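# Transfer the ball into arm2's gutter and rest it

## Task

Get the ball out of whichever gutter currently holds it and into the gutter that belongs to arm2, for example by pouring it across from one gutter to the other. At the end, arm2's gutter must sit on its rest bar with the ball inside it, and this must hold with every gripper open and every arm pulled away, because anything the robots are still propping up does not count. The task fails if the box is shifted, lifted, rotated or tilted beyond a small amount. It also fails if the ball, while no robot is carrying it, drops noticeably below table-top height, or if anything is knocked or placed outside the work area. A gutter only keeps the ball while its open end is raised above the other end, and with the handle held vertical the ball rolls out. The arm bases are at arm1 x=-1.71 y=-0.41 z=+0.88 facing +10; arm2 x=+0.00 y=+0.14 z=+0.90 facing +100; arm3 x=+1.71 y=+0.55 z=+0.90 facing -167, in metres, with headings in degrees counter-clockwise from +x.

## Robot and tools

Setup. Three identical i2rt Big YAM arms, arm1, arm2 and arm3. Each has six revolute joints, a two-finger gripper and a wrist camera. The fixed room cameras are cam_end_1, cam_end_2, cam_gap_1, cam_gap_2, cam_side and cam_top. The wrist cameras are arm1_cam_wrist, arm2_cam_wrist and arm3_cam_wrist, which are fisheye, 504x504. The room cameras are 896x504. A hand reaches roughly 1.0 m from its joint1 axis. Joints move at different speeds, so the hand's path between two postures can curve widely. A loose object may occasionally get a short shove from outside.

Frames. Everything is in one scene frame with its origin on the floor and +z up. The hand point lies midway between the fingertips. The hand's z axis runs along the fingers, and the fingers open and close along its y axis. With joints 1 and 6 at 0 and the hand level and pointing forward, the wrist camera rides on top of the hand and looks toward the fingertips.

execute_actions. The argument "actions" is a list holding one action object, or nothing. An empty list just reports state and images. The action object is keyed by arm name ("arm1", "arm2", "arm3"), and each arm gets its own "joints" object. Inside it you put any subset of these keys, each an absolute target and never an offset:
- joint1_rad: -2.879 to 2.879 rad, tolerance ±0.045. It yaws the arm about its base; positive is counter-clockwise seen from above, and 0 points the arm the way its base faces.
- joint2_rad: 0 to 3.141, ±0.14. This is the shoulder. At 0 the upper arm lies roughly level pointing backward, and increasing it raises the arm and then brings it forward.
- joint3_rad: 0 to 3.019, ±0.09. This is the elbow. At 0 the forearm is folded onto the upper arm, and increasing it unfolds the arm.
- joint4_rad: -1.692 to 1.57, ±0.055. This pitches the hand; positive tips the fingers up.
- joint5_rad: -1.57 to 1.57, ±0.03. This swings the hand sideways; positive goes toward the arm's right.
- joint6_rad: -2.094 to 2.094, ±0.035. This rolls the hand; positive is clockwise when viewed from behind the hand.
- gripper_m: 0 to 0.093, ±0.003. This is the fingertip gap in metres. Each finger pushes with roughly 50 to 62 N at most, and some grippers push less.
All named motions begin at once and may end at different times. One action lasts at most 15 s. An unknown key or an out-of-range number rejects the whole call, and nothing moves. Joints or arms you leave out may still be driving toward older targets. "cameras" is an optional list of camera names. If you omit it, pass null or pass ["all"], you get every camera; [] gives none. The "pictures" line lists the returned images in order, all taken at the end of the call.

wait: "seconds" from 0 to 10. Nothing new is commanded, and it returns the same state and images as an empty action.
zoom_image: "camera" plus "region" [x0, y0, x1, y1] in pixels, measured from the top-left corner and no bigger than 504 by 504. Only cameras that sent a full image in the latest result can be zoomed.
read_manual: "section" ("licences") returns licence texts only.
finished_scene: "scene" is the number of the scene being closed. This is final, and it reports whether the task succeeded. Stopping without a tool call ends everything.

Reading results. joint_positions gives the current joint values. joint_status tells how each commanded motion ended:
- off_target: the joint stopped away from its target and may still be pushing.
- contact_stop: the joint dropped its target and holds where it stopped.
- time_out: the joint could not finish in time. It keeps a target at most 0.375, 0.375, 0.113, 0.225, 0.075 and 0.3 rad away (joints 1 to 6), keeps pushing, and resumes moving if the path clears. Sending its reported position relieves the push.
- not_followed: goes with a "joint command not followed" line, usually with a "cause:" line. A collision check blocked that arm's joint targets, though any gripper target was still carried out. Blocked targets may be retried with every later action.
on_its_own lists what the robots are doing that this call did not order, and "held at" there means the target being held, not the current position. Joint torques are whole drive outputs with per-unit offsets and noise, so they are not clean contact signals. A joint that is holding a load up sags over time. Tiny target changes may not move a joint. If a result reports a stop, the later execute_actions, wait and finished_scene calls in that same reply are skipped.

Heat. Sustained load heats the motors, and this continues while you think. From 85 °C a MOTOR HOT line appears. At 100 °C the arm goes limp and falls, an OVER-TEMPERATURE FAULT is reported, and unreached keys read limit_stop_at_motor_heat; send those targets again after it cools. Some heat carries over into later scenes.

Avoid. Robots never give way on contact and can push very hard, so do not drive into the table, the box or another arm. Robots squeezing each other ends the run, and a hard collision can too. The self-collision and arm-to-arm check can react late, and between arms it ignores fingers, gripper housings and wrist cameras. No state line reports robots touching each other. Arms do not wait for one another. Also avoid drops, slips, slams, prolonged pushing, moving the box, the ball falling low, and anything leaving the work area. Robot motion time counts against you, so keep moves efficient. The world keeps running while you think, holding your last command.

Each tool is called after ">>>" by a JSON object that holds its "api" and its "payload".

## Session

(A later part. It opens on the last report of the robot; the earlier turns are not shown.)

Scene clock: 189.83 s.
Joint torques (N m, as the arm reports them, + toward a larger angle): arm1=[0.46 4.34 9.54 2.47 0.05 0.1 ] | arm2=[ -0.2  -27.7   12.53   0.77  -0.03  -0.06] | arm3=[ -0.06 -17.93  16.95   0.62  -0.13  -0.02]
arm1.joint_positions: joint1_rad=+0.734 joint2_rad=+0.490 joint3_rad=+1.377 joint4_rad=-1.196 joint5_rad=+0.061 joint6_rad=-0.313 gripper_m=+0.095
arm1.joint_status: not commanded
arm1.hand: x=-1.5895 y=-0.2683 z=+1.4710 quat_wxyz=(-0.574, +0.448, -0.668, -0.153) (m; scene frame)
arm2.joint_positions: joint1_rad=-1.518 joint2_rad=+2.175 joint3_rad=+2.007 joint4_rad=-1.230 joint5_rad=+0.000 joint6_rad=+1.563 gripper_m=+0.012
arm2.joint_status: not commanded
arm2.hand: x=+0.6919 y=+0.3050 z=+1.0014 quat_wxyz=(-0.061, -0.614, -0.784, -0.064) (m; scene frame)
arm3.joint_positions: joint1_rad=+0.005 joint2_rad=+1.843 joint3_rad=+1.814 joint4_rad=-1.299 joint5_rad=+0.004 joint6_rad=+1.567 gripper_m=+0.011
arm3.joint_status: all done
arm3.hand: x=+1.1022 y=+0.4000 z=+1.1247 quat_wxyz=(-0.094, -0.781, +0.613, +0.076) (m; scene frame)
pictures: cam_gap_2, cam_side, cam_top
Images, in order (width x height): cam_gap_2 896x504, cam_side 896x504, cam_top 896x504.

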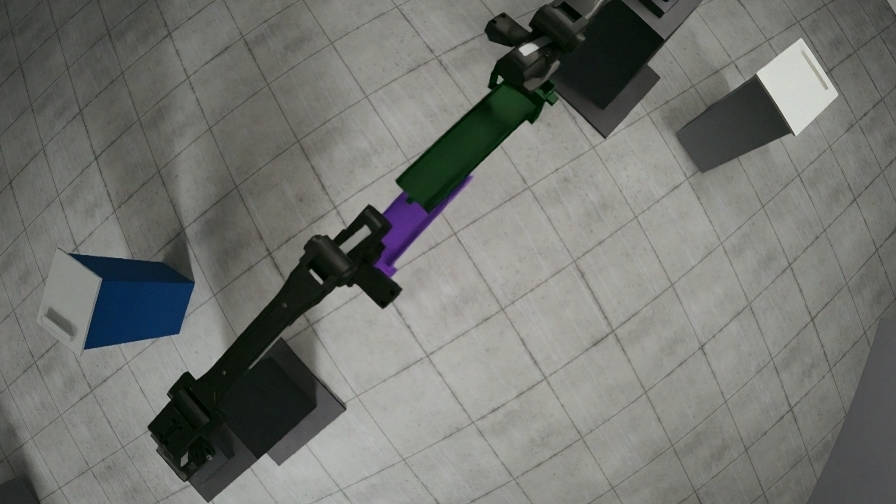

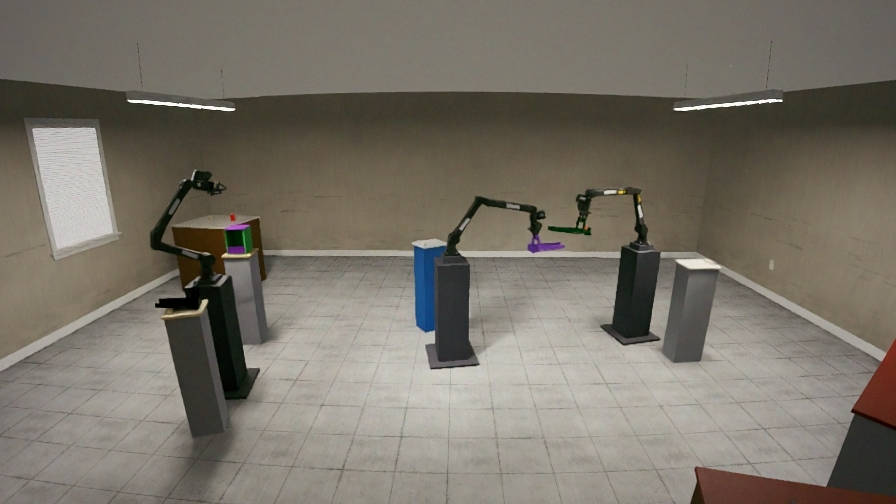

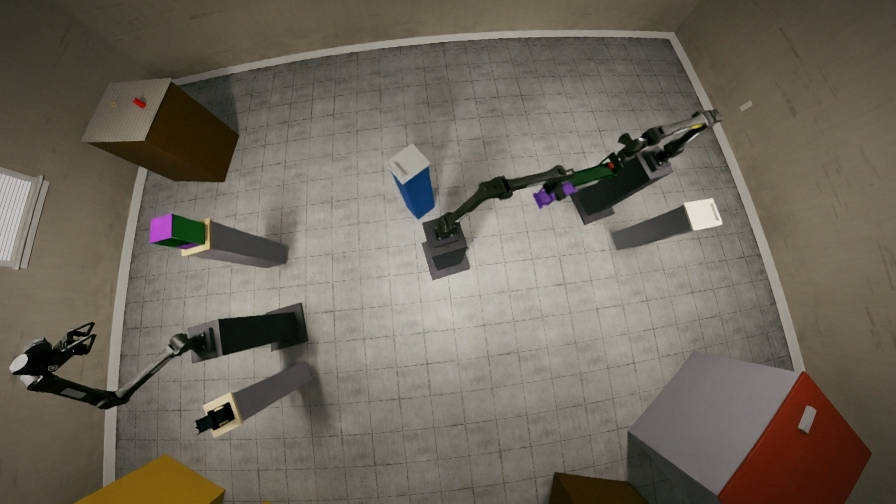

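>>> {"api": "execute_actions", "payload": {"actions": [{"arm2":{"joints":{"joint4_rad":-1.15}},"arm3":{"joints":{"joint3_rad":1.87,"joint4_rad":-1.36}}}], "cameras": ["cam_side","cam_gap_2","cam_gap_1","arm3_cam_wrist"]}}

>>> {"api": "zoom_image", "payload": {"camera": "cam_side", "region": [500, 160, 640, 260]}}

>>> {"api": "zoom_image", "payload": {"camera": "cam_gap_2", "region": [330, 80, 570, 300]}}

Scene clock: 213.03 s.
Joint torques (N m, as the arm reports them, + toward a larger angle): arm1=[0.45 4.32 9.55 2.47 0.05 0.1 ] | arm2=[ -0.33 -27.87  12.76   1.25  -0.07  -0.02] | arm3=[ -0.19 -17.83  16.94   0.38  -0.12  -0.01]
arm1.joint_positions: joint1_rad=+0.734 joint2_rad=+0.490 joint3_rad=+1.377 joint4_rad=-1.196 joint5_rad=+0.061 joint6_rad=-0.313 gripper_m=+0.095
arm1.joint_status: not commanded
arm1.hand: x=-1.5895 y=-0.2683 z=+1.4710 quat_wxyz=(-0.574, +0.448, -0.668, -0.153) (m; scene frame)
arm2.joint_positions: joint1_rad=-1.518 joint2_rad=+2.175 joint3_rad=+2.007 joint4_rad=-1.170 joint5_rad=+0.000 joint6_rad=+1.563 gripper_m=+0.012
arm2.joint_status: all done
arm2.hand: x=+0.7060 y=+0.3084 z=+1.0045 quat_wxyz=(-0.080, -0.612, -0.782, -0.087) (m; scene frame)
arm3.joint_positions: joint1_rad=+0.005 joint2_rad=+1.843 joint3_rad=+1.814 joint4_rad=-1.355 joint5_rad=+0.004 joint6_rad=+1.567 gripper_m=+0.011
arm3.joint_status: all done
arm3.hand: x=+1.1152 y=+0.4032 z=+1.1218 quat_wxyz=(-0.072, -0.783, +0.615, +0.059) (m; scene frame)
pictures: arm3_cam_wrist, cam_gap_1, cam_gap_2, cam_side
Images, in order (width x height): arm3_cam_wrist 504x504, cam_gap_1 896x504, cam_gap_2 896x504, cam_side 896x504.

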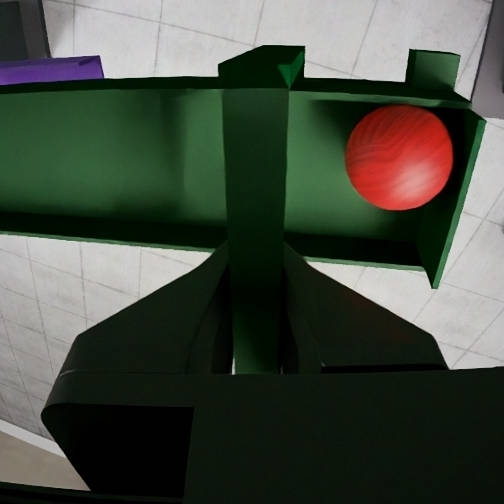

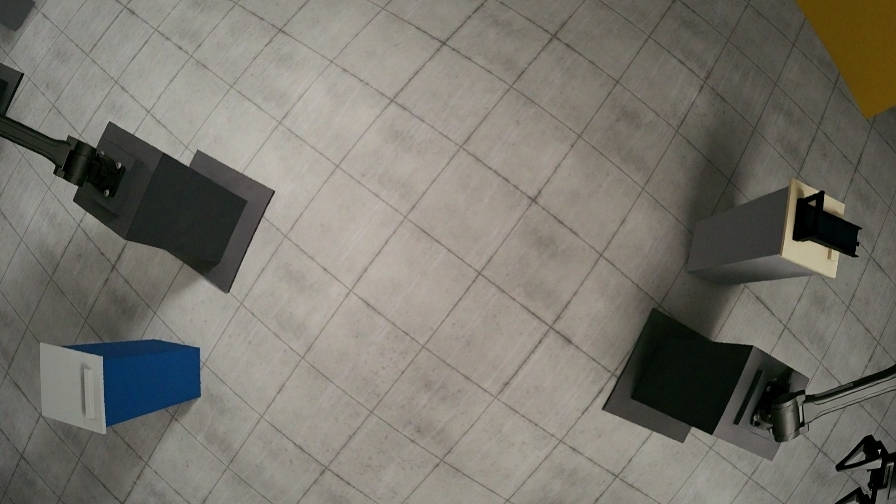

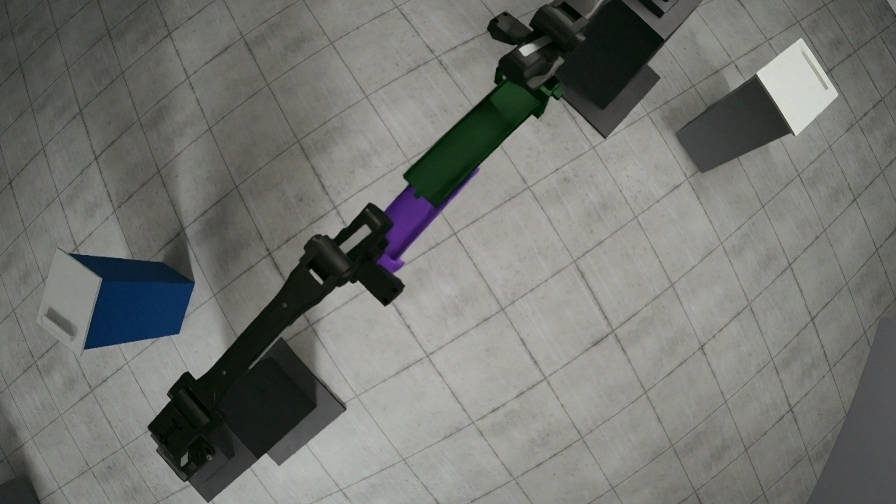

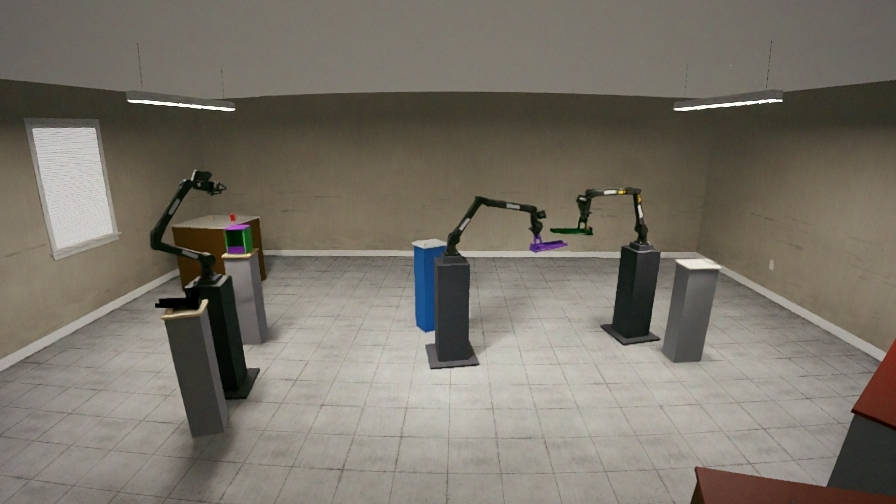

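Region (500, 160, 640, 260) of cam_side's 896x504 image, scaled by 3.600, with more detail than that image has; it fills the top 360 rows of this view, and the rest is white.

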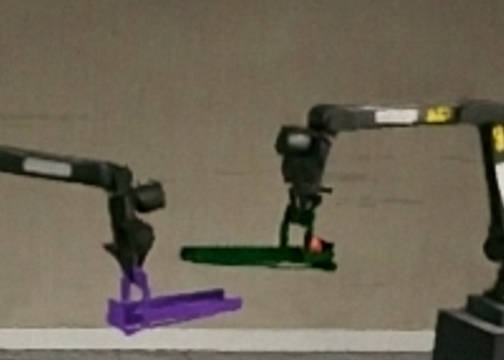

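Region (330, 80, 570, 300) of cam_gap_2's 896x504 image, scaled by 2.100, with more detail than that image has; it fills the top 462 rows of this view, and the rest is white.

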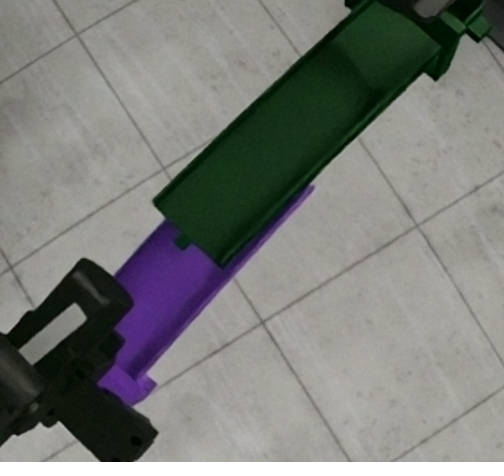

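>>> {"api": "execute_actions", "payload": {"actions": [{"arm3":{"joints":{"joint1_rad":0.035}}}], "cameras": ["cam_gap_2"]}}

>>> {"api": "zoom_image", "payload": {"camera": "cam_gap_2", "region": [330, 80, 570, 300]}}

Scene clock: 222.30 s.
Joint torques (N m, as the arm reports them, + toward a larger angle): arm1=[0.46 4.32 9.54 2.48 0.05 0.1 ] | arm2=[ -0.38 -27.76  12.66   1.34  -0.06  -0.03] | arm3=[ -0.21 -17.69  16.95   0.36  -0.13  -0.02]
arm1.joint_positions: joint1_rad=+0.734 joint2_rad=+0.490 joint3_rad=+1.377 joint4_rad=-1.196 joint5_rad=+0.061 joint6_rad=-0.313 gripper_m=+0.095
arm1.joint_status: not commanded
arm1.hand: x=-1.5895 y=-0.2683 z=+1.4710 quat_wxyz=(-0.574, +0.448, -0.668, -0.153) (m; scene frame)
arm2.joint_positions: joint1_rad=-1.518 joint2_rad=+2.175 joint3_rad=+2.007 joint4_rad=-1.170 joint5_rad=+0.000 joint6_rad=+1.563 gripper_m=+0.012
arm2.joint_status: not commanded
arm2.hand: x=+0.7060 y=+0.3084 z=+1.0045 quat_wxyz=(-0.080, -0.612, -0.782, -0.087) (m; scene frame)
arm3.joint_positions: joint1_rad=+0.030 joint2_rad=+1.843 joint3_rad=+1.814 joint4_rad=-1.355 joint5_rad=+0.004 joint6_rad=+1.567 gripper_m=+0.011
arm3.joint_status: all done
arm3.hand: x=+1.1190 y=+0.3881 z=+1.1218 quat_wxyz=(-0.073, -0.791, +0.605, +0.058) (m; scene frame)
pictures: cam_gap_2
Images, in order (width x height): cam_gap_2 896x504.

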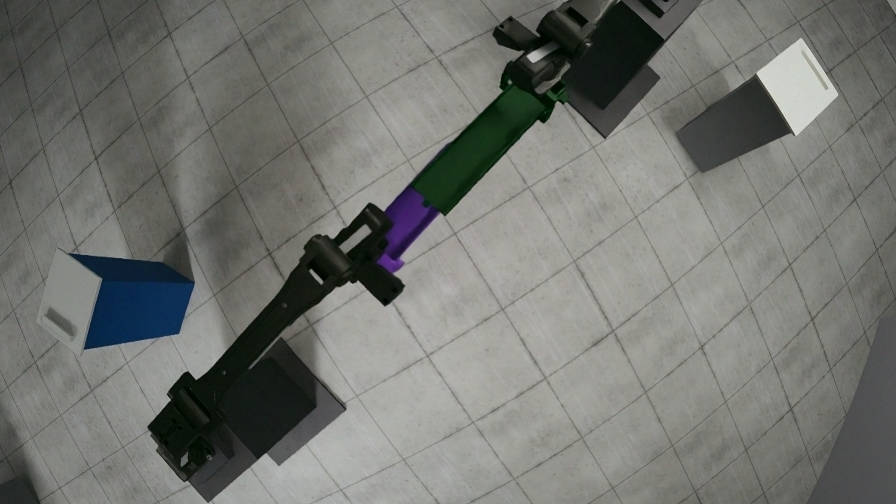

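Region (330, 80, 570, 300) of cam_gap_2's 896x504 image, scaled by 2.100, with more detail than that image has; it fills the top 462 rows of this view, and the rest is white.

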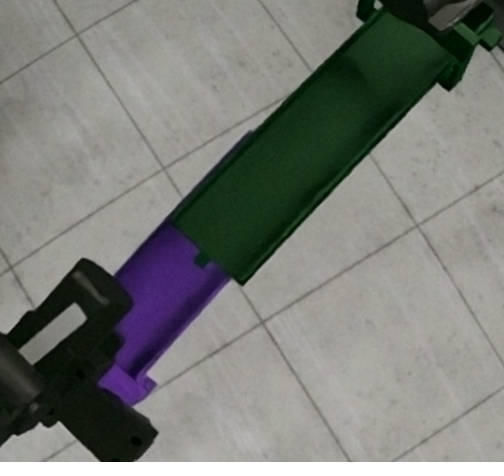

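>>> {"api": "execute_actions", "payload": {"actions": [{"arm3":{"joints":{"joint1_rad":0.010,"joint3_rad":1.925,"joint4_rad":-1.41}}}], "cameras": ["cam_gap_2","cam_side","arm3_cam_wrist"]}}

>>> {"api": "zoom_image", "payload": {"camera": "cam_gap_2", "region": [330, 80, 570, 300]}}

>>> {"api": "zoom_image", "payload": {"camera": "cam_side", "region": [500, 160, 640, 260]}}

Scene clock: 229.43 s.
Joint torques (N m, as the arm reports them, + toward a larger angle): arm1=[0.47 4.35 9.53 2.48 0.05 0.1 ] | arm2=[ -0.37 -27.79  12.81   1.27  -0.04  -0.02] | arm3=[ -1.62 -17.99  17.47   0.38  -0.12  -0.01]
arm1.joint_positions: joint1_rad=+0.734 joint2_rad=+0.490 joint3_rad=+1.377 joint4_rad=-1.196 joint5_rad=+0.061 joint6_rad=-0.313 gripper_m=+0.095
arm1.joint_status: not commanded
arm1.hand: x=-1.5895 y=-0.2683 z=+1.4710 quat_wxyz=(-0.574, +0.448, -0.668, -0.153) (m; scene frame)
arm2.joint_positions: joint1_rad=-1.518 joint2_rad=+2.175 joint3_rad=+2.007 joint4_rad=-1.170 joint5_rad=+0.000 joint6_rad=+1.563 gripper_m=+0.012
arm2.joint_status: not commanded
arm2.hand: x=+0.7060 y=+0.3084 z=+1.0045 quat_wxyz=(-0.080, -0.612, -0.782, -0.087) (m; scene frame)
arm3.joint_positions: joint1_rad=+0.019 joint2_rad=+1.842 joint3_rad=+1.864 joint4_rad=-1.405 joint5_rad=+0.004 joint6_rad=+1.567 gripper_m=+0.011
arm3.joint_status: all done
arm3.hand: x=+1.1173 y=+0.3942 z=+1.1415 quat_wxyz=(-0.073, -0.788, +0.609, +0.059) (m; scene frame)
pictures: arm3_cam_wrist, cam_gap_2, cam_side
Images, in order (width x height): arm3_cam_wrist 504x504, cam_gap_2 896x504, cam_side 896x504.

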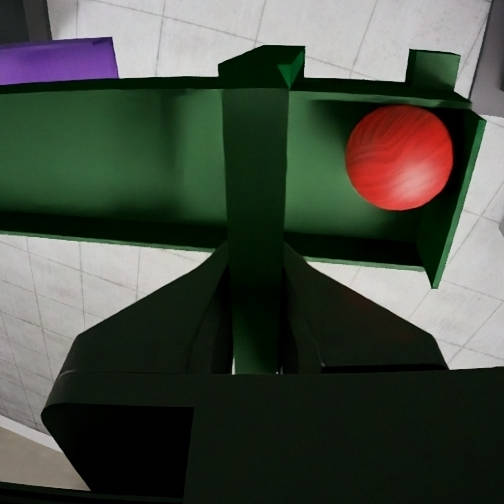

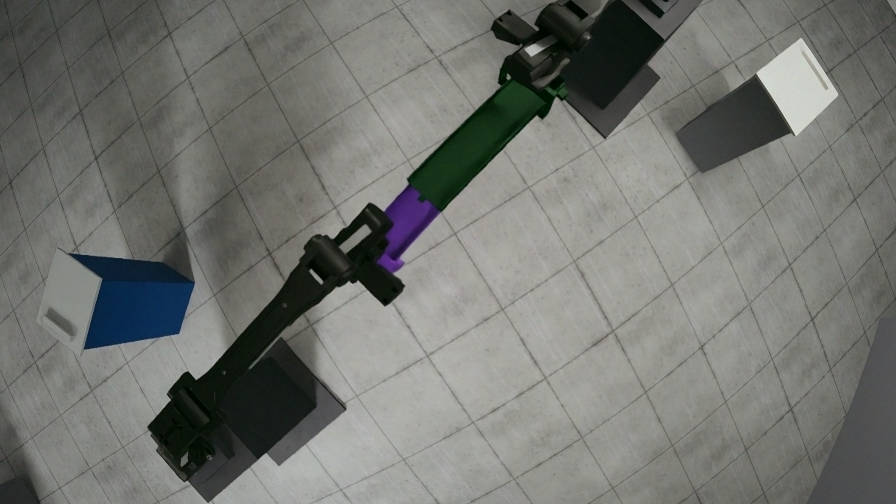

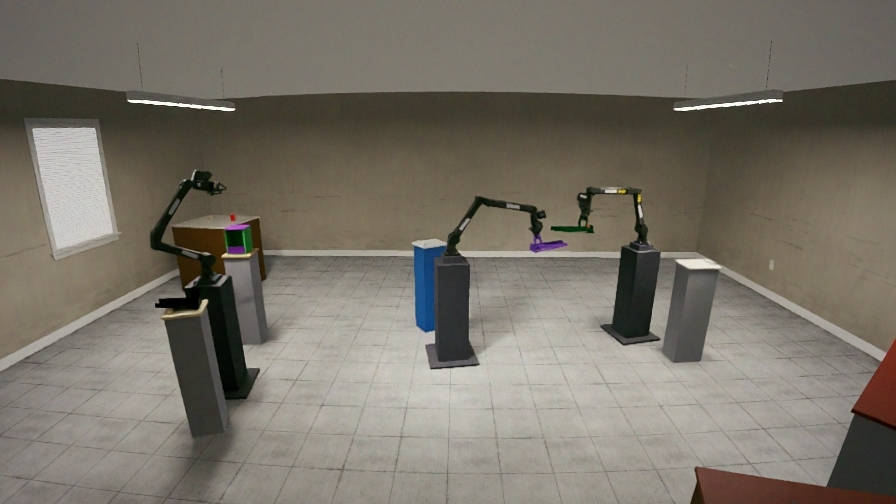

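Region (330, 80, 570, 300) of cam_gap_2's 896x504 image, scaled by 2.100, with more detail than that image has; it fills the top 462 rows of this view, and the rest is white.

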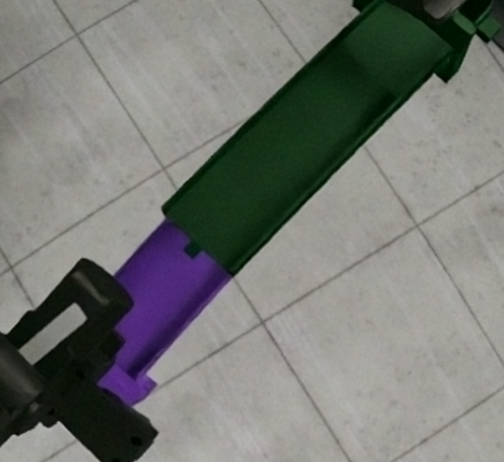

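Region (500, 160, 640, 260) of cam_side's 896x504 image, scaled by 3.600, with more detail than that image has; it fills the top 360 rows of this view, and the rest is white.

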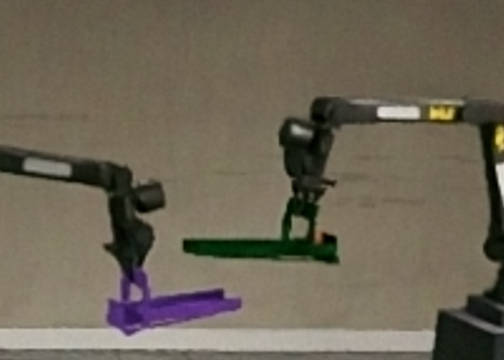

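>>> {"api": "execute_actions", "payload": {"actions": [{"arm3":{"joints":{"joint4_rad":-1.61}}}], "cameras": ["cam_side","arm3_cam_wrist","arm2_cam_wrist"]}}

>>> {"api": "zoom_image", "payload": {"camera": "cam_side", "region": [500, 160, 640, 260]}}

Scene clock: 232.90 s.
Joint torques (N m, as the arm reports them, + toward a larger angle): arm1=[0.47 4.35 9.54 2.48 0.05 0.1 ] | arm2=[ -0.61 -27.65  12.8    1.28  -0.07  -0.04] | arm3=[ -1.41 -17.32  16.98  -0.06  -0.12   0.01]
arm1.joint_positions: joint1_rad=+0.734 joint2_rad=+0.490 joint3_rad=+1.377 joint4_rad=-1.196 joint5_rad=+0.061 joint6_rad=-0.313 gripper_m=+0.095
arm1.joint_status: not commanded
arm1.hand: x=-1.5895 y=-0.2683 z=+1.4710 quat_wxyz=(-0.574, +0.448, -0.668, -0.153) (m; scene frame)
arm2.joint_positions: joint1_rad=-1.518 joint2_rad=+2.175 joint3_rad=+2.007 joint4_rad=-1.170 joint5_rad=+0.000 joint6_rad=+1.563 gripper_m=+0.012
arm2.joint_status: not commanded
arm2.hand: x=+0.7060 y=+0.3084 z=+1.0045 quat_wxyz=(-0.080, -0.612, -0.782, -0.087) (m; scene frame)
arm3.joint_positions: joint1_rad=+0.019 joint2_rad=+1.842 joint3_rad=+1.864 joint4_rad=-1.602 joint5_rad=+0.004 joint6_rad=+1.567 gripper_m=+0.011
arm3.joint_status: all done
arm3.hand: x=+1.1641 y=+0.4063 z=+1.1372 quat_wxyz=(+0.005, -0.791, +0.611, -0.002) (m; scene frame)
pictures: arm2_cam_wrist, arm3_cam_wrist, cam_side
Images, in order (width x height): arm2_cam_wrist 504x504, arm3_cam_wrist 504x504, cam_side 896x504.

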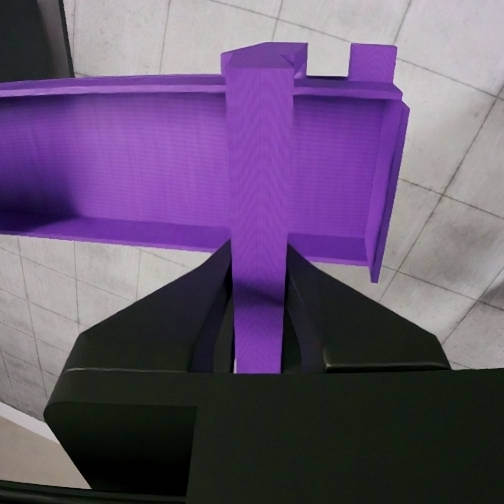

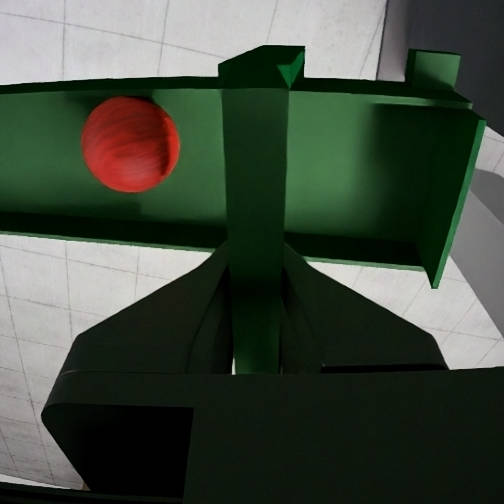

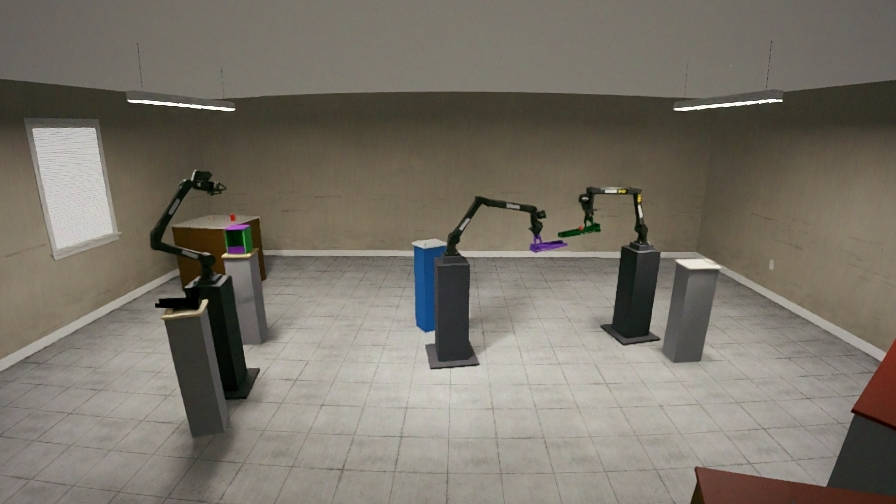

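Region (500, 160, 640, 260) of cam_side's 896x504 image, scaled by 3.600, with more detail than that image has; it fills the top 360 rows of this view, and the rest is white.

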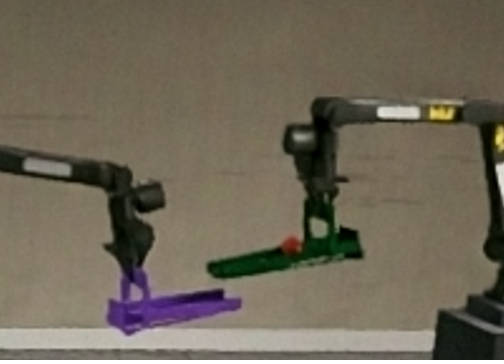

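>>> {"api": "execute_actions", "payload": {"actions": [], "cameras": ["cam_side","arm3_cam_wrist","arm2_cam_wrist"]}}

Scene clock: 234.27 s.
Joint torques (N m, as the arm reports them, + toward a larger angle): arm1=[0.46 4.33 9.54 2.48 0.05 0.1 ] | arm2=[ -0.56 -27.99  12.75   1.12  -0.06  -0.04] | arm3=[ -1.44 -17.45  16.96   0.03  -0.12   0.  ]
arm1.joint_positions: joint1_rad=+0.734 joint2_rad=+0.490 joint3_rad=+1.377 joint4_rad=-1.196 joint5_rad=+0.061 joint6_rad=-0.313 gripper_m=+0.095
arm1.joint_status: not commanded
arm1.hand: x=-1.5895 y=-0.2683 z=+1.4710 quat_wxyz=(-0.574, +0.448, -0.668, -0.153) (m; scene frame)
arm2.joint_positions: joint1_rad=-1.518 joint2_rad=+2.174 joint3_rad=+2.007 joint4_rad=-1.166 joint5_rad=+0.000 joint6_rad=+1.564 gripper_m=+0.012
arm2.joint_status: not commanded
arm2.hand: x=+0.7069 y=+0.3086 z=+1.0049 quat_wxyz=(-0.081, -0.612, -0.781, -0.089) (m; scene frame)
arm3.joint_positions: joint1_rad=+0.019 joint2_rad=+1.842 joint3_rad=+1.864 joint4_rad=-1.604 joint5_rad=+0.004 joint6_rad=+1.567 gripper_m=+0.011
arm3.joint_status: all done
arm3.hand: x=+1.1645 y=+0.4064 z=+1.1373 quat_wxyz=(+0.005, -0.791, +0.611, -0.002) (m; scene frame)
pictures: arm2_cam_wrist, arm3_cam_wrist, cam_side
Images, in order (width x height): arm2_cam_wrist 504x504, arm3_cam_wrist 504x504, cam_side 896x504.

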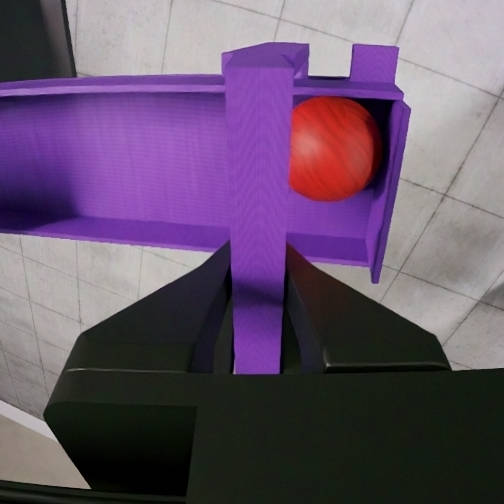

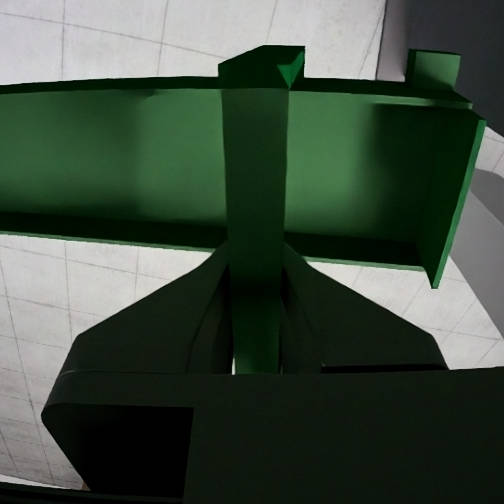

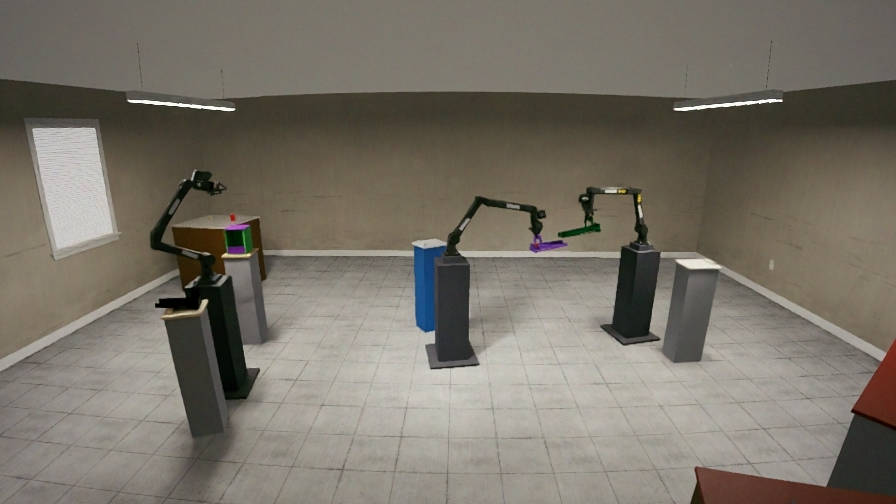

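>>> {"api": "execute_actions", "payload": {"actions": [{"arm3":{"joints":{"joint2_rad":1.5,"joint3_rad":1.64,"joint4_rad":-1.35}}}], "cameras": []}}

>>> {"api": "execute_actions", "payload": {"actions": [{"arm2":{"joints":{"joint2_rad":1.80,"joint3_rad":1.92,"joint4_rad":-1.19}},"arm3":{"joints":{"joint1_rad":1.79}}}], "cameras": ["cam_side","arm2_cam_wrist"]}}

>>> {"api": "execute_actions", "payload": {"actions": [{"arm2":{"joints":{"joint1_rad":-0.7}},"arm3":{"joints":{"joint4_rad":-1.40,"joint5_rad":-0.25,"joint6_rad":0.43}}}], "cameras": ["arm2_cam_wrist"]}}

>>> {"api": "execute_actions", "payload": {"actions": [{"arm2":{"joints":{"joint1_rad":0.036}},"arm3":{"joints":{"joint2_rad":1.68,"joint3_rad":1.52,"joint4_rad":-1.27,"joint5_rad":-0.18}}}], "cameras": ["arm2_cam_wrist","arm3_cam_wrist","cam_side"]}}

Scene clock: 244.77 s.
Joint torques (N m, as the arm reports them, + toward a larger angle): arm1=[0.47 4.32 9.53 2.48 0.05 0.1 ] | arm2=[ -0.39 -27.77  12.77   1.2   -0.04  -0.04] | arm3=[ -1.48 -10.79  12.59   1.5   -0.13  -0.03]
arm1.joint_positions: joint1_rad=+0.734 joint2_rad=+0.490 joint3_rad=+1.377 joint4_rad=-1.196 joint5_rad=+0.061 joint6_rad=-0.313 gripper_m=+0.095
arm1.joint_status: not commanded
arm1.hand: x=-1.5895 y=-0.2683 z=+1.4710 quat_wxyz=(-0.574, +0.448, -0.668, -0.153) (m; scene frame)
arm2.joint_positions: joint1_rad=-1.518 joint2_rad=+2.174 joint3_rad=+2.007 joint4_rad=-1.166 joint5_rad=+0.000 joint6_rad=+1.564 gripper_m=+0.012
arm2.joint_status: not commanded
arm2.hand: x=+0.7069 y=+0.3086 z=+1.0049 quat_wxyz=(-0.081, -0.612, -0.781, -0.089) (m; scene frame)
arm3.joint_positions: joint1_rad=+0.019 joint2_rad=+1.499 joint3_rad=+1.628 joint4_rad=-1.370 joint5_rad=+0.004 joint6_rad=+1.567 gripper_m=+0.011
arm3.joint_status: all done
arm3.hand: x=+1.2103 y=+0.4181 z=+1.2274 quat_wxyz=(-0.129, -0.780, +0.603, +0.102) (m; scene frame)
pictures: none
No camera images: the call's "cameras" was empty. Leave "cameras" out to get every camera's image.

Scene clock: 246.70 s.
Joint torques (N m, as the arm reports them, + toward a larger angle): arm1=[0.48 4.33 9.54 2.47 0.05 0.09] | arm2=[ -0.3  -19.75  11.21   1.07  -0.06  -0.08] | arm3=[ -1.65 -12.05  12.72   1.06   0.03  -0.02]
arm1.joint_positions: joint1_rad=+0.734 joint2_rad=+0.490 joint3_rad=+1.377 joint4_rad=-1.196 joint5_rad=+0.061 joint6_rad=-0.313 gripper_m=+0.095
arm1.joint_status: not commanded
arm1.hand: x=-1.5895 y=-0.2683 z=+1.4710 quat_wxyz=(-0.574, +0.448, -0.668, -0.153) (m; scene frame)
arm2.joint_positions: joint1_rad=-1.518 joint2_rad=+1.807 joint3_rad=+1.901 joint4_rad=-1.195 joint5_rad=+0.000 joint6_rad=+1.564 gripper_m=+0.012
arm2.joint_status: all done
arm2.hand: x=+0.6480 y=+0.2979 z=+1.2025 quat_wxyz=(-0.152, -0.599, -0.766, -0.178) (m; scene frame)
arm3.joint_positions: joint1_rad=+1.797 joint2_rad=+1.523 joint3_rad=+1.628 joint4_rad=-1.359 joint5_rad=-0.001 joint6_rad=+1.567 gripper_m=+0.011
arm3.joint_status: all done
arm3.hand: x=+1.9483 y=+0.0728 z=+1.2163 quat_wxyz=(-0.154, -0.961, -0.226, -0.036) (m; scene frame)
pictures: arm2_cam_wrist, cam_side
Images, in order (width x height): arm2_cam_wrist 504x504, cam_side 896x504.

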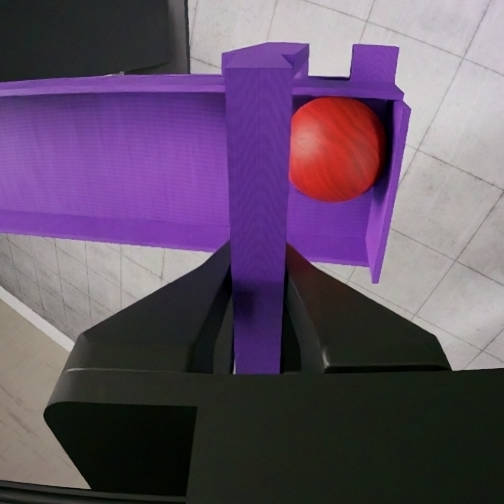

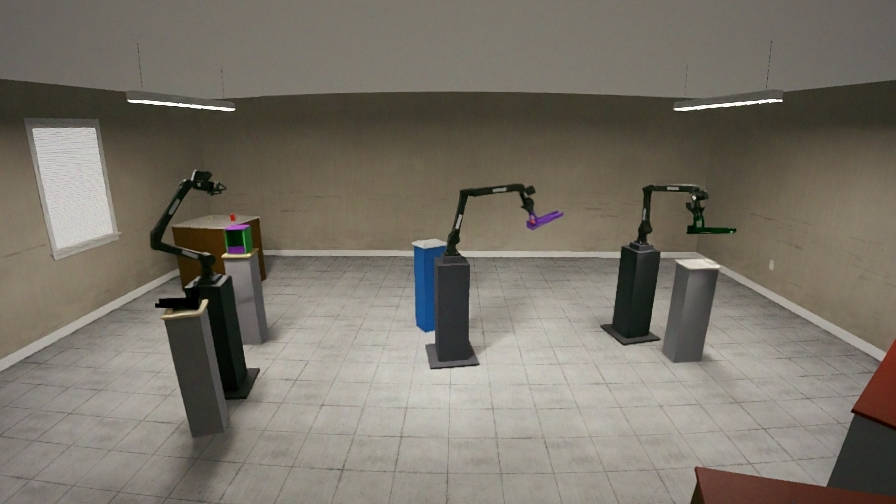

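Scene clock: 248.63 s.
Joint torques (N m, as the arm reports them, + toward a larger angle): arm1=[0.47 4.35 9.54 2.49 0.05 0.1 ] | arm2=[  0.81 -20.25  11.24   1.05   0.01  -0.08] | arm3=[ -1.29 -12.32  12.68   0.61  -0.45  -0.18]
arm1.joint_positions: joint1_rad=+0.734 joint2_rad=+0.490 joint3_rad=+1.377 joint4_rad=-1.196 joint5_rad=+0.061 joint6_rad=-0.313 gripper_m=+0.095
arm1.joint_status: not commanded
arm1.hand: x=-1.5895 y=-0.2683 z=+1.4710 quat_wxyz=(-0.574, +0.448, -0.668, -0.153) (m; scene frame)
arm2.joint_positions: joint1_rad=-0.705 joint2_rad=+1.812 joint3_rad=+1.901 joint4_rad=-1.195 joint5_rad=-0.001 joint6_rad=+1.566 gripper_m=+0.012
arm2.joint_status: all done
arm2.hand: x=+0.3332 y=+0.7225 z=+1.1912 quat_wxyz=(-0.065, -0.249, -0.942, -0.216) (m; scene frame)
arm3.joint_positions: joint1_rad=+1.797 joint2_rad=+1.523 joint3_rad=+1.628 joint4_rad=-1.396 joint5_rad=-0.242 joint6_rad=+0.437 gripper_m=+0.011
arm3.joint_status: all done
arm3.hand: x=+1.9806 y=+0.0999 z=+1.2184 quat_wxyz=(-0.171, -0.676, -0.714, -0.067) (m; scene frame)
pictures: arm2_cam_wrist
Images, in order (width x height): arm2_cam_wrist 504x504.

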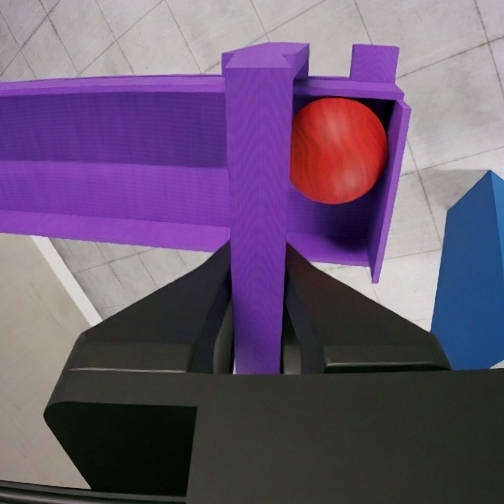

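Scene clock: 250.43 s.
Joint torques (N m, as the arm reports them, + toward a larger angle): arm1=[0.44 4.35 9.54 2.47 0.05 0.1 ] | arm2=[  0.91 -20.22  11.17   1.13  -0.03  -0.06] | arm3=[ -1.32 -15.43  13.73   0.85  -0.18  -0.12]
arm1.joint_positions: joint1_rad=+0.734 joint2_rad=+0.490 joint3_rad=+1.377 joint4_rad=-1.196 joint5_rad=+0.061 joint6_rad=-0.313 gripper_m=+0.095
arm1.joint_status: not commanded
arm1.hand: x=-1.5895 y=-0.2683 z=+1.4710 quat_wxyz=(-0.574, +0.448, -0.668, -0.153) (m; scene frame)
arm2.joint_positions: joint1_rad=+0.029 joint2_rad=+1.812 joint3_rad=+1.901 joint4_rad=-1.195 joint5_rad=+0.000 joint6_rad=+1.566 gripper_m=+0.012
arm2.joint_status: all done
arm2.hand: x=-0.1409 y=+0.7979 z=+1.1869 quat_wxyz=(+0.021, +0.105, -0.969, -0.221) (m; scene frame)
arm3.joint_positions: joint1_rad=+1.797 joint2_rad=+1.719 joint3_rad=+1.491 joint4_rad=-1.282 joint5_rad=-0.179 joint6_rad=+0.436 gripper_m=+0.011
arm3.joint_status: all done
arm3.hand: x=+1.9772 y=+0.0828 z=+1.0636 quat_wxyz=(-0.058, -0.694, -0.714, -0.074) (m; scene frame)
pictures: arm2_cam_wrist, arm3_cam_wrist, cam_side
Images, in order (width x height): arm2_cam_wrist 504x504, arm3_cam_wrist 504x504, cam_side 896x504.

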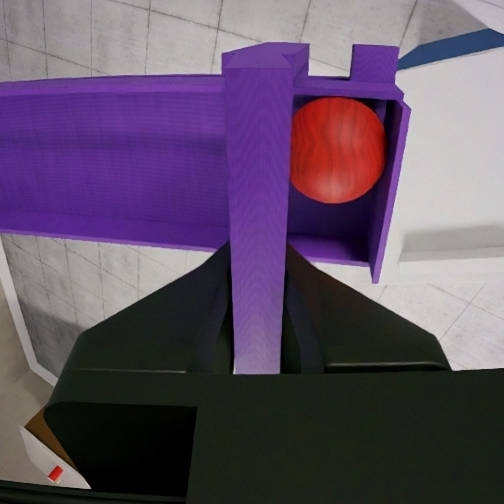

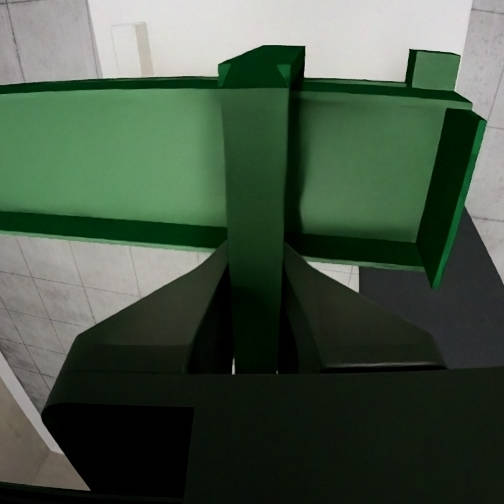

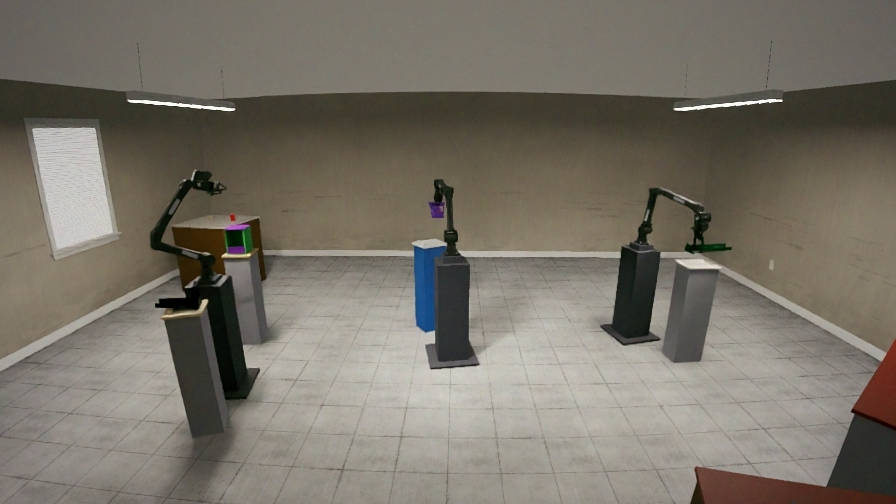

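>>> {"api": "execute_actions", "payload": {"actions": [{"arm2":{"joints":{"joint4_rad":-1.36,"joint5_rad":-0.30,"joint6_rad":0.8}},"arm3":{"joints":{"joint1_rad":1.785,"joint2_rad":1.735,"joint3_rad":1.31,"joint4_rad":-1.03,"joint5_rad":-0.16,"joint6_rad":0.423}}}], "cameras": ["arm2_cam_wrist"]}}

>>> {"api": "execute_actions", "payload": {"actions": [{"arm2":{"joints":{"joint4_rad":-1.66,"joint5_rad":-0.27,"joint6_rad":-0.288}}}], "cameras": ["arm2_cam_wrist","arm3_cam_wrist","cam_side"]}}

>>> {"api": "zoom_image", "payload": {"camera": "cam_side", "region": [650, 200, 750, 280]}}

Scene clock: 259.23 s.
Joint torques (N m, as the arm reports them, + toward a larger angle): arm1=[0.48 4.33 9.53 2.48 0.05 0.1 ] | arm2=[  0.81 -19.99  11.04   0.6   -0.62  -0.15] | arm3=[ -1.53 -13.59  12.12   0.96  -0.16  -0.14]
arm1.joint_positions: joint1_rad=+0.734 joint2_rad=+0.490 joint3_rad=+1.377 joint4_rad=-1.196 joint5_rad=+0.061 joint6_rad=-0.313 gripper_m=+0.095
arm1.joint_status: not commanded
arm1.hand: x=-1.5895 y=-0.2683 z=+1.4710 quat_wxyz=(-0.574, +0.448, -0.668, -0.153) (m; scene frame)
arm2.joint_positions: joint1_rad=+0.029 joint2_rad=+1.812 joint3_rad=+1.901 joint4_rad=-1.357 joint5_rad=-0.293 joint6_rad=+0.808 gripper_m=+0.012
arm2.joint_status: all done
arm2.hand: x=-0.1812 y=+0.7493 z=+1.1795 quat_wxyz=(+0.099, +0.476, -0.856, -0.175) (m; scene frame)
arm3.joint_positions: joint1_rad=+1.796 joint2_rad=+1.749 joint3_rad=+1.292 joint4_rad=-1.043 joint5_rad=-0.160 joint6_rad=+0.430 gripper_m=+0.011
arm3.joint_status: all done
arm3.hand: x=+1.9665 y=+0.0957 z=+0.9773 quat_wxyz=(-0.060, -0.693, -0.716, -0.063) (m; scene frame)
pictures: arm2_cam_wrist
Images, in order (width x height): arm2_cam_wrist 504x504.

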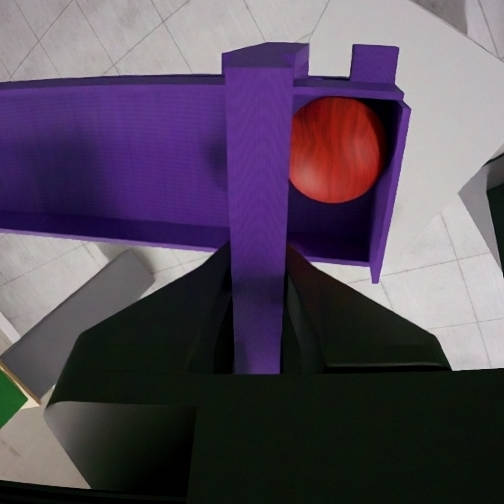

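Scene clock: 261.13 s.
Joint torques (N m, as the arm reports them, + toward a larger angle): arm1=[0.46 4.31 9.54 2.47 0.05 0.1 ] | arm2=[  0.98 -19.51  10.56  -0.34  -0.52  -0.18] | arm3=[ -1.58 -13.77  11.98   0.96  -0.16  -0.13]
arm1.joint_positions: joint1_rad=+0.734 joint2_rad=+0.490 joint3_rad=+1.377 joint4_rad=-1.196 joint5_rad=+0.061 joint6_rad=-0.313 gripper_m=+0.095
arm1.joint_status: not commanded
arm1.hand: x=-1.5895 y=-0.2683 z=+1.4710 quat_wxyz=(-0.574, +0.448, -0.668, -0.153) (m; scene frame)
arm2.joint_positions: joint1_rad=+0.029 joint2_rad=+1.812 joint3_rad=+1.901 joint4_rad=-1.651 joint5_rad=-0.268 joint6_rad=-0.280 gripper_m=+0.012
arm2.joint_status: all done
arm2.hand: x=-0.1626 y=+0.6824 z=+1.1686 quat_wxyz=(+0.092, +0.850, -0.510, -0.094) (m; scene frame)
arm3.joint_positions: joint1_rad=+1.796 joint2_rad=+1.749 joint3_rad=+1.292 joint4_rad=-1.043 joint5_rad=-0.160 joint6_rad=+0.430 gripper_m=+0.011
arm3.joint_status: not commanded
arm3.hand: x=+1.9665 y=+0.0957 z=+0.9773 quat_wxyz=(-0.060, -0.693, -0.716, -0.063) (m; scene frame)
pictures: arm2_cam_wrist, arm3_cam_wrist, cam_side
Images, in order (width x height): arm2_cam_wrist 504x504, arm3_cam_wrist 504x504, cam_side 896x504.

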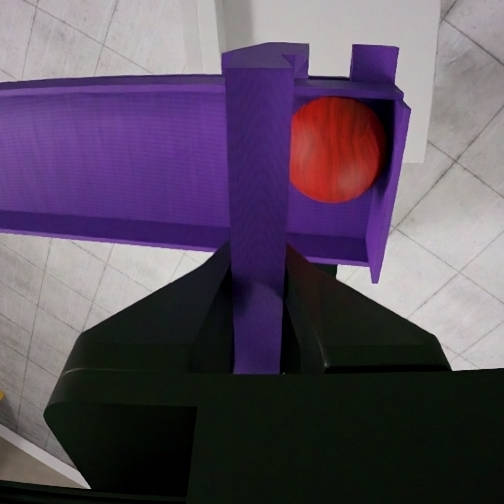

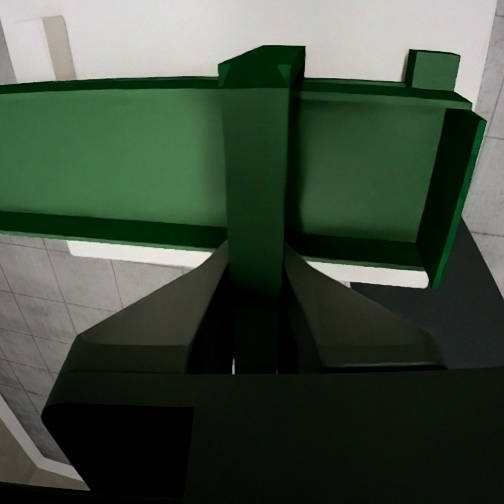

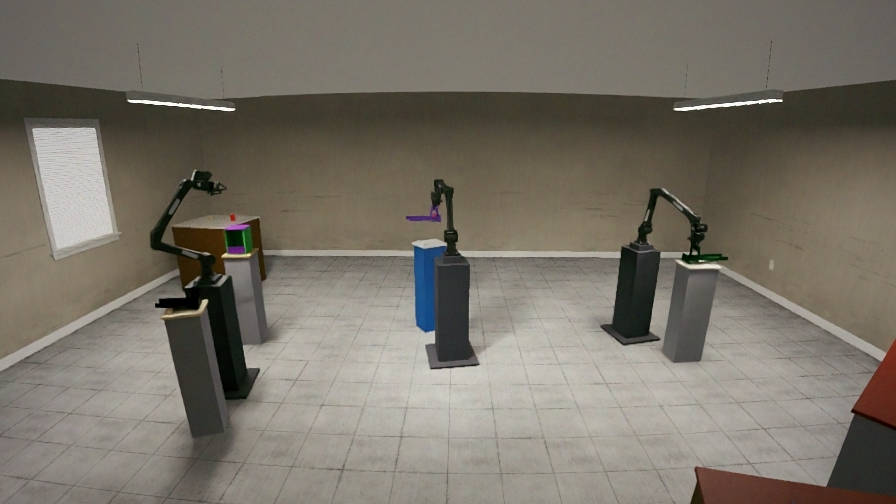

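Region (650, 200, 750, 280) of cam_side's 896x504 image, scaled by 5.040, with more detail than that image has; it fills the top 403 rows of this view, and the rest is white.

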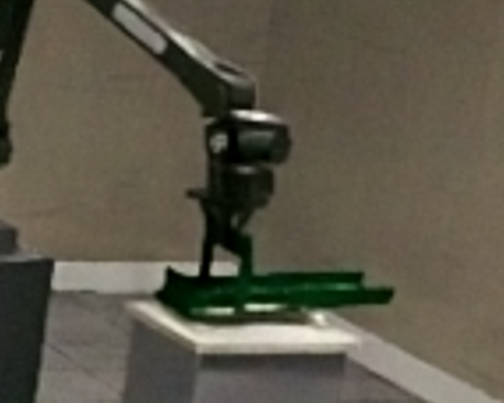

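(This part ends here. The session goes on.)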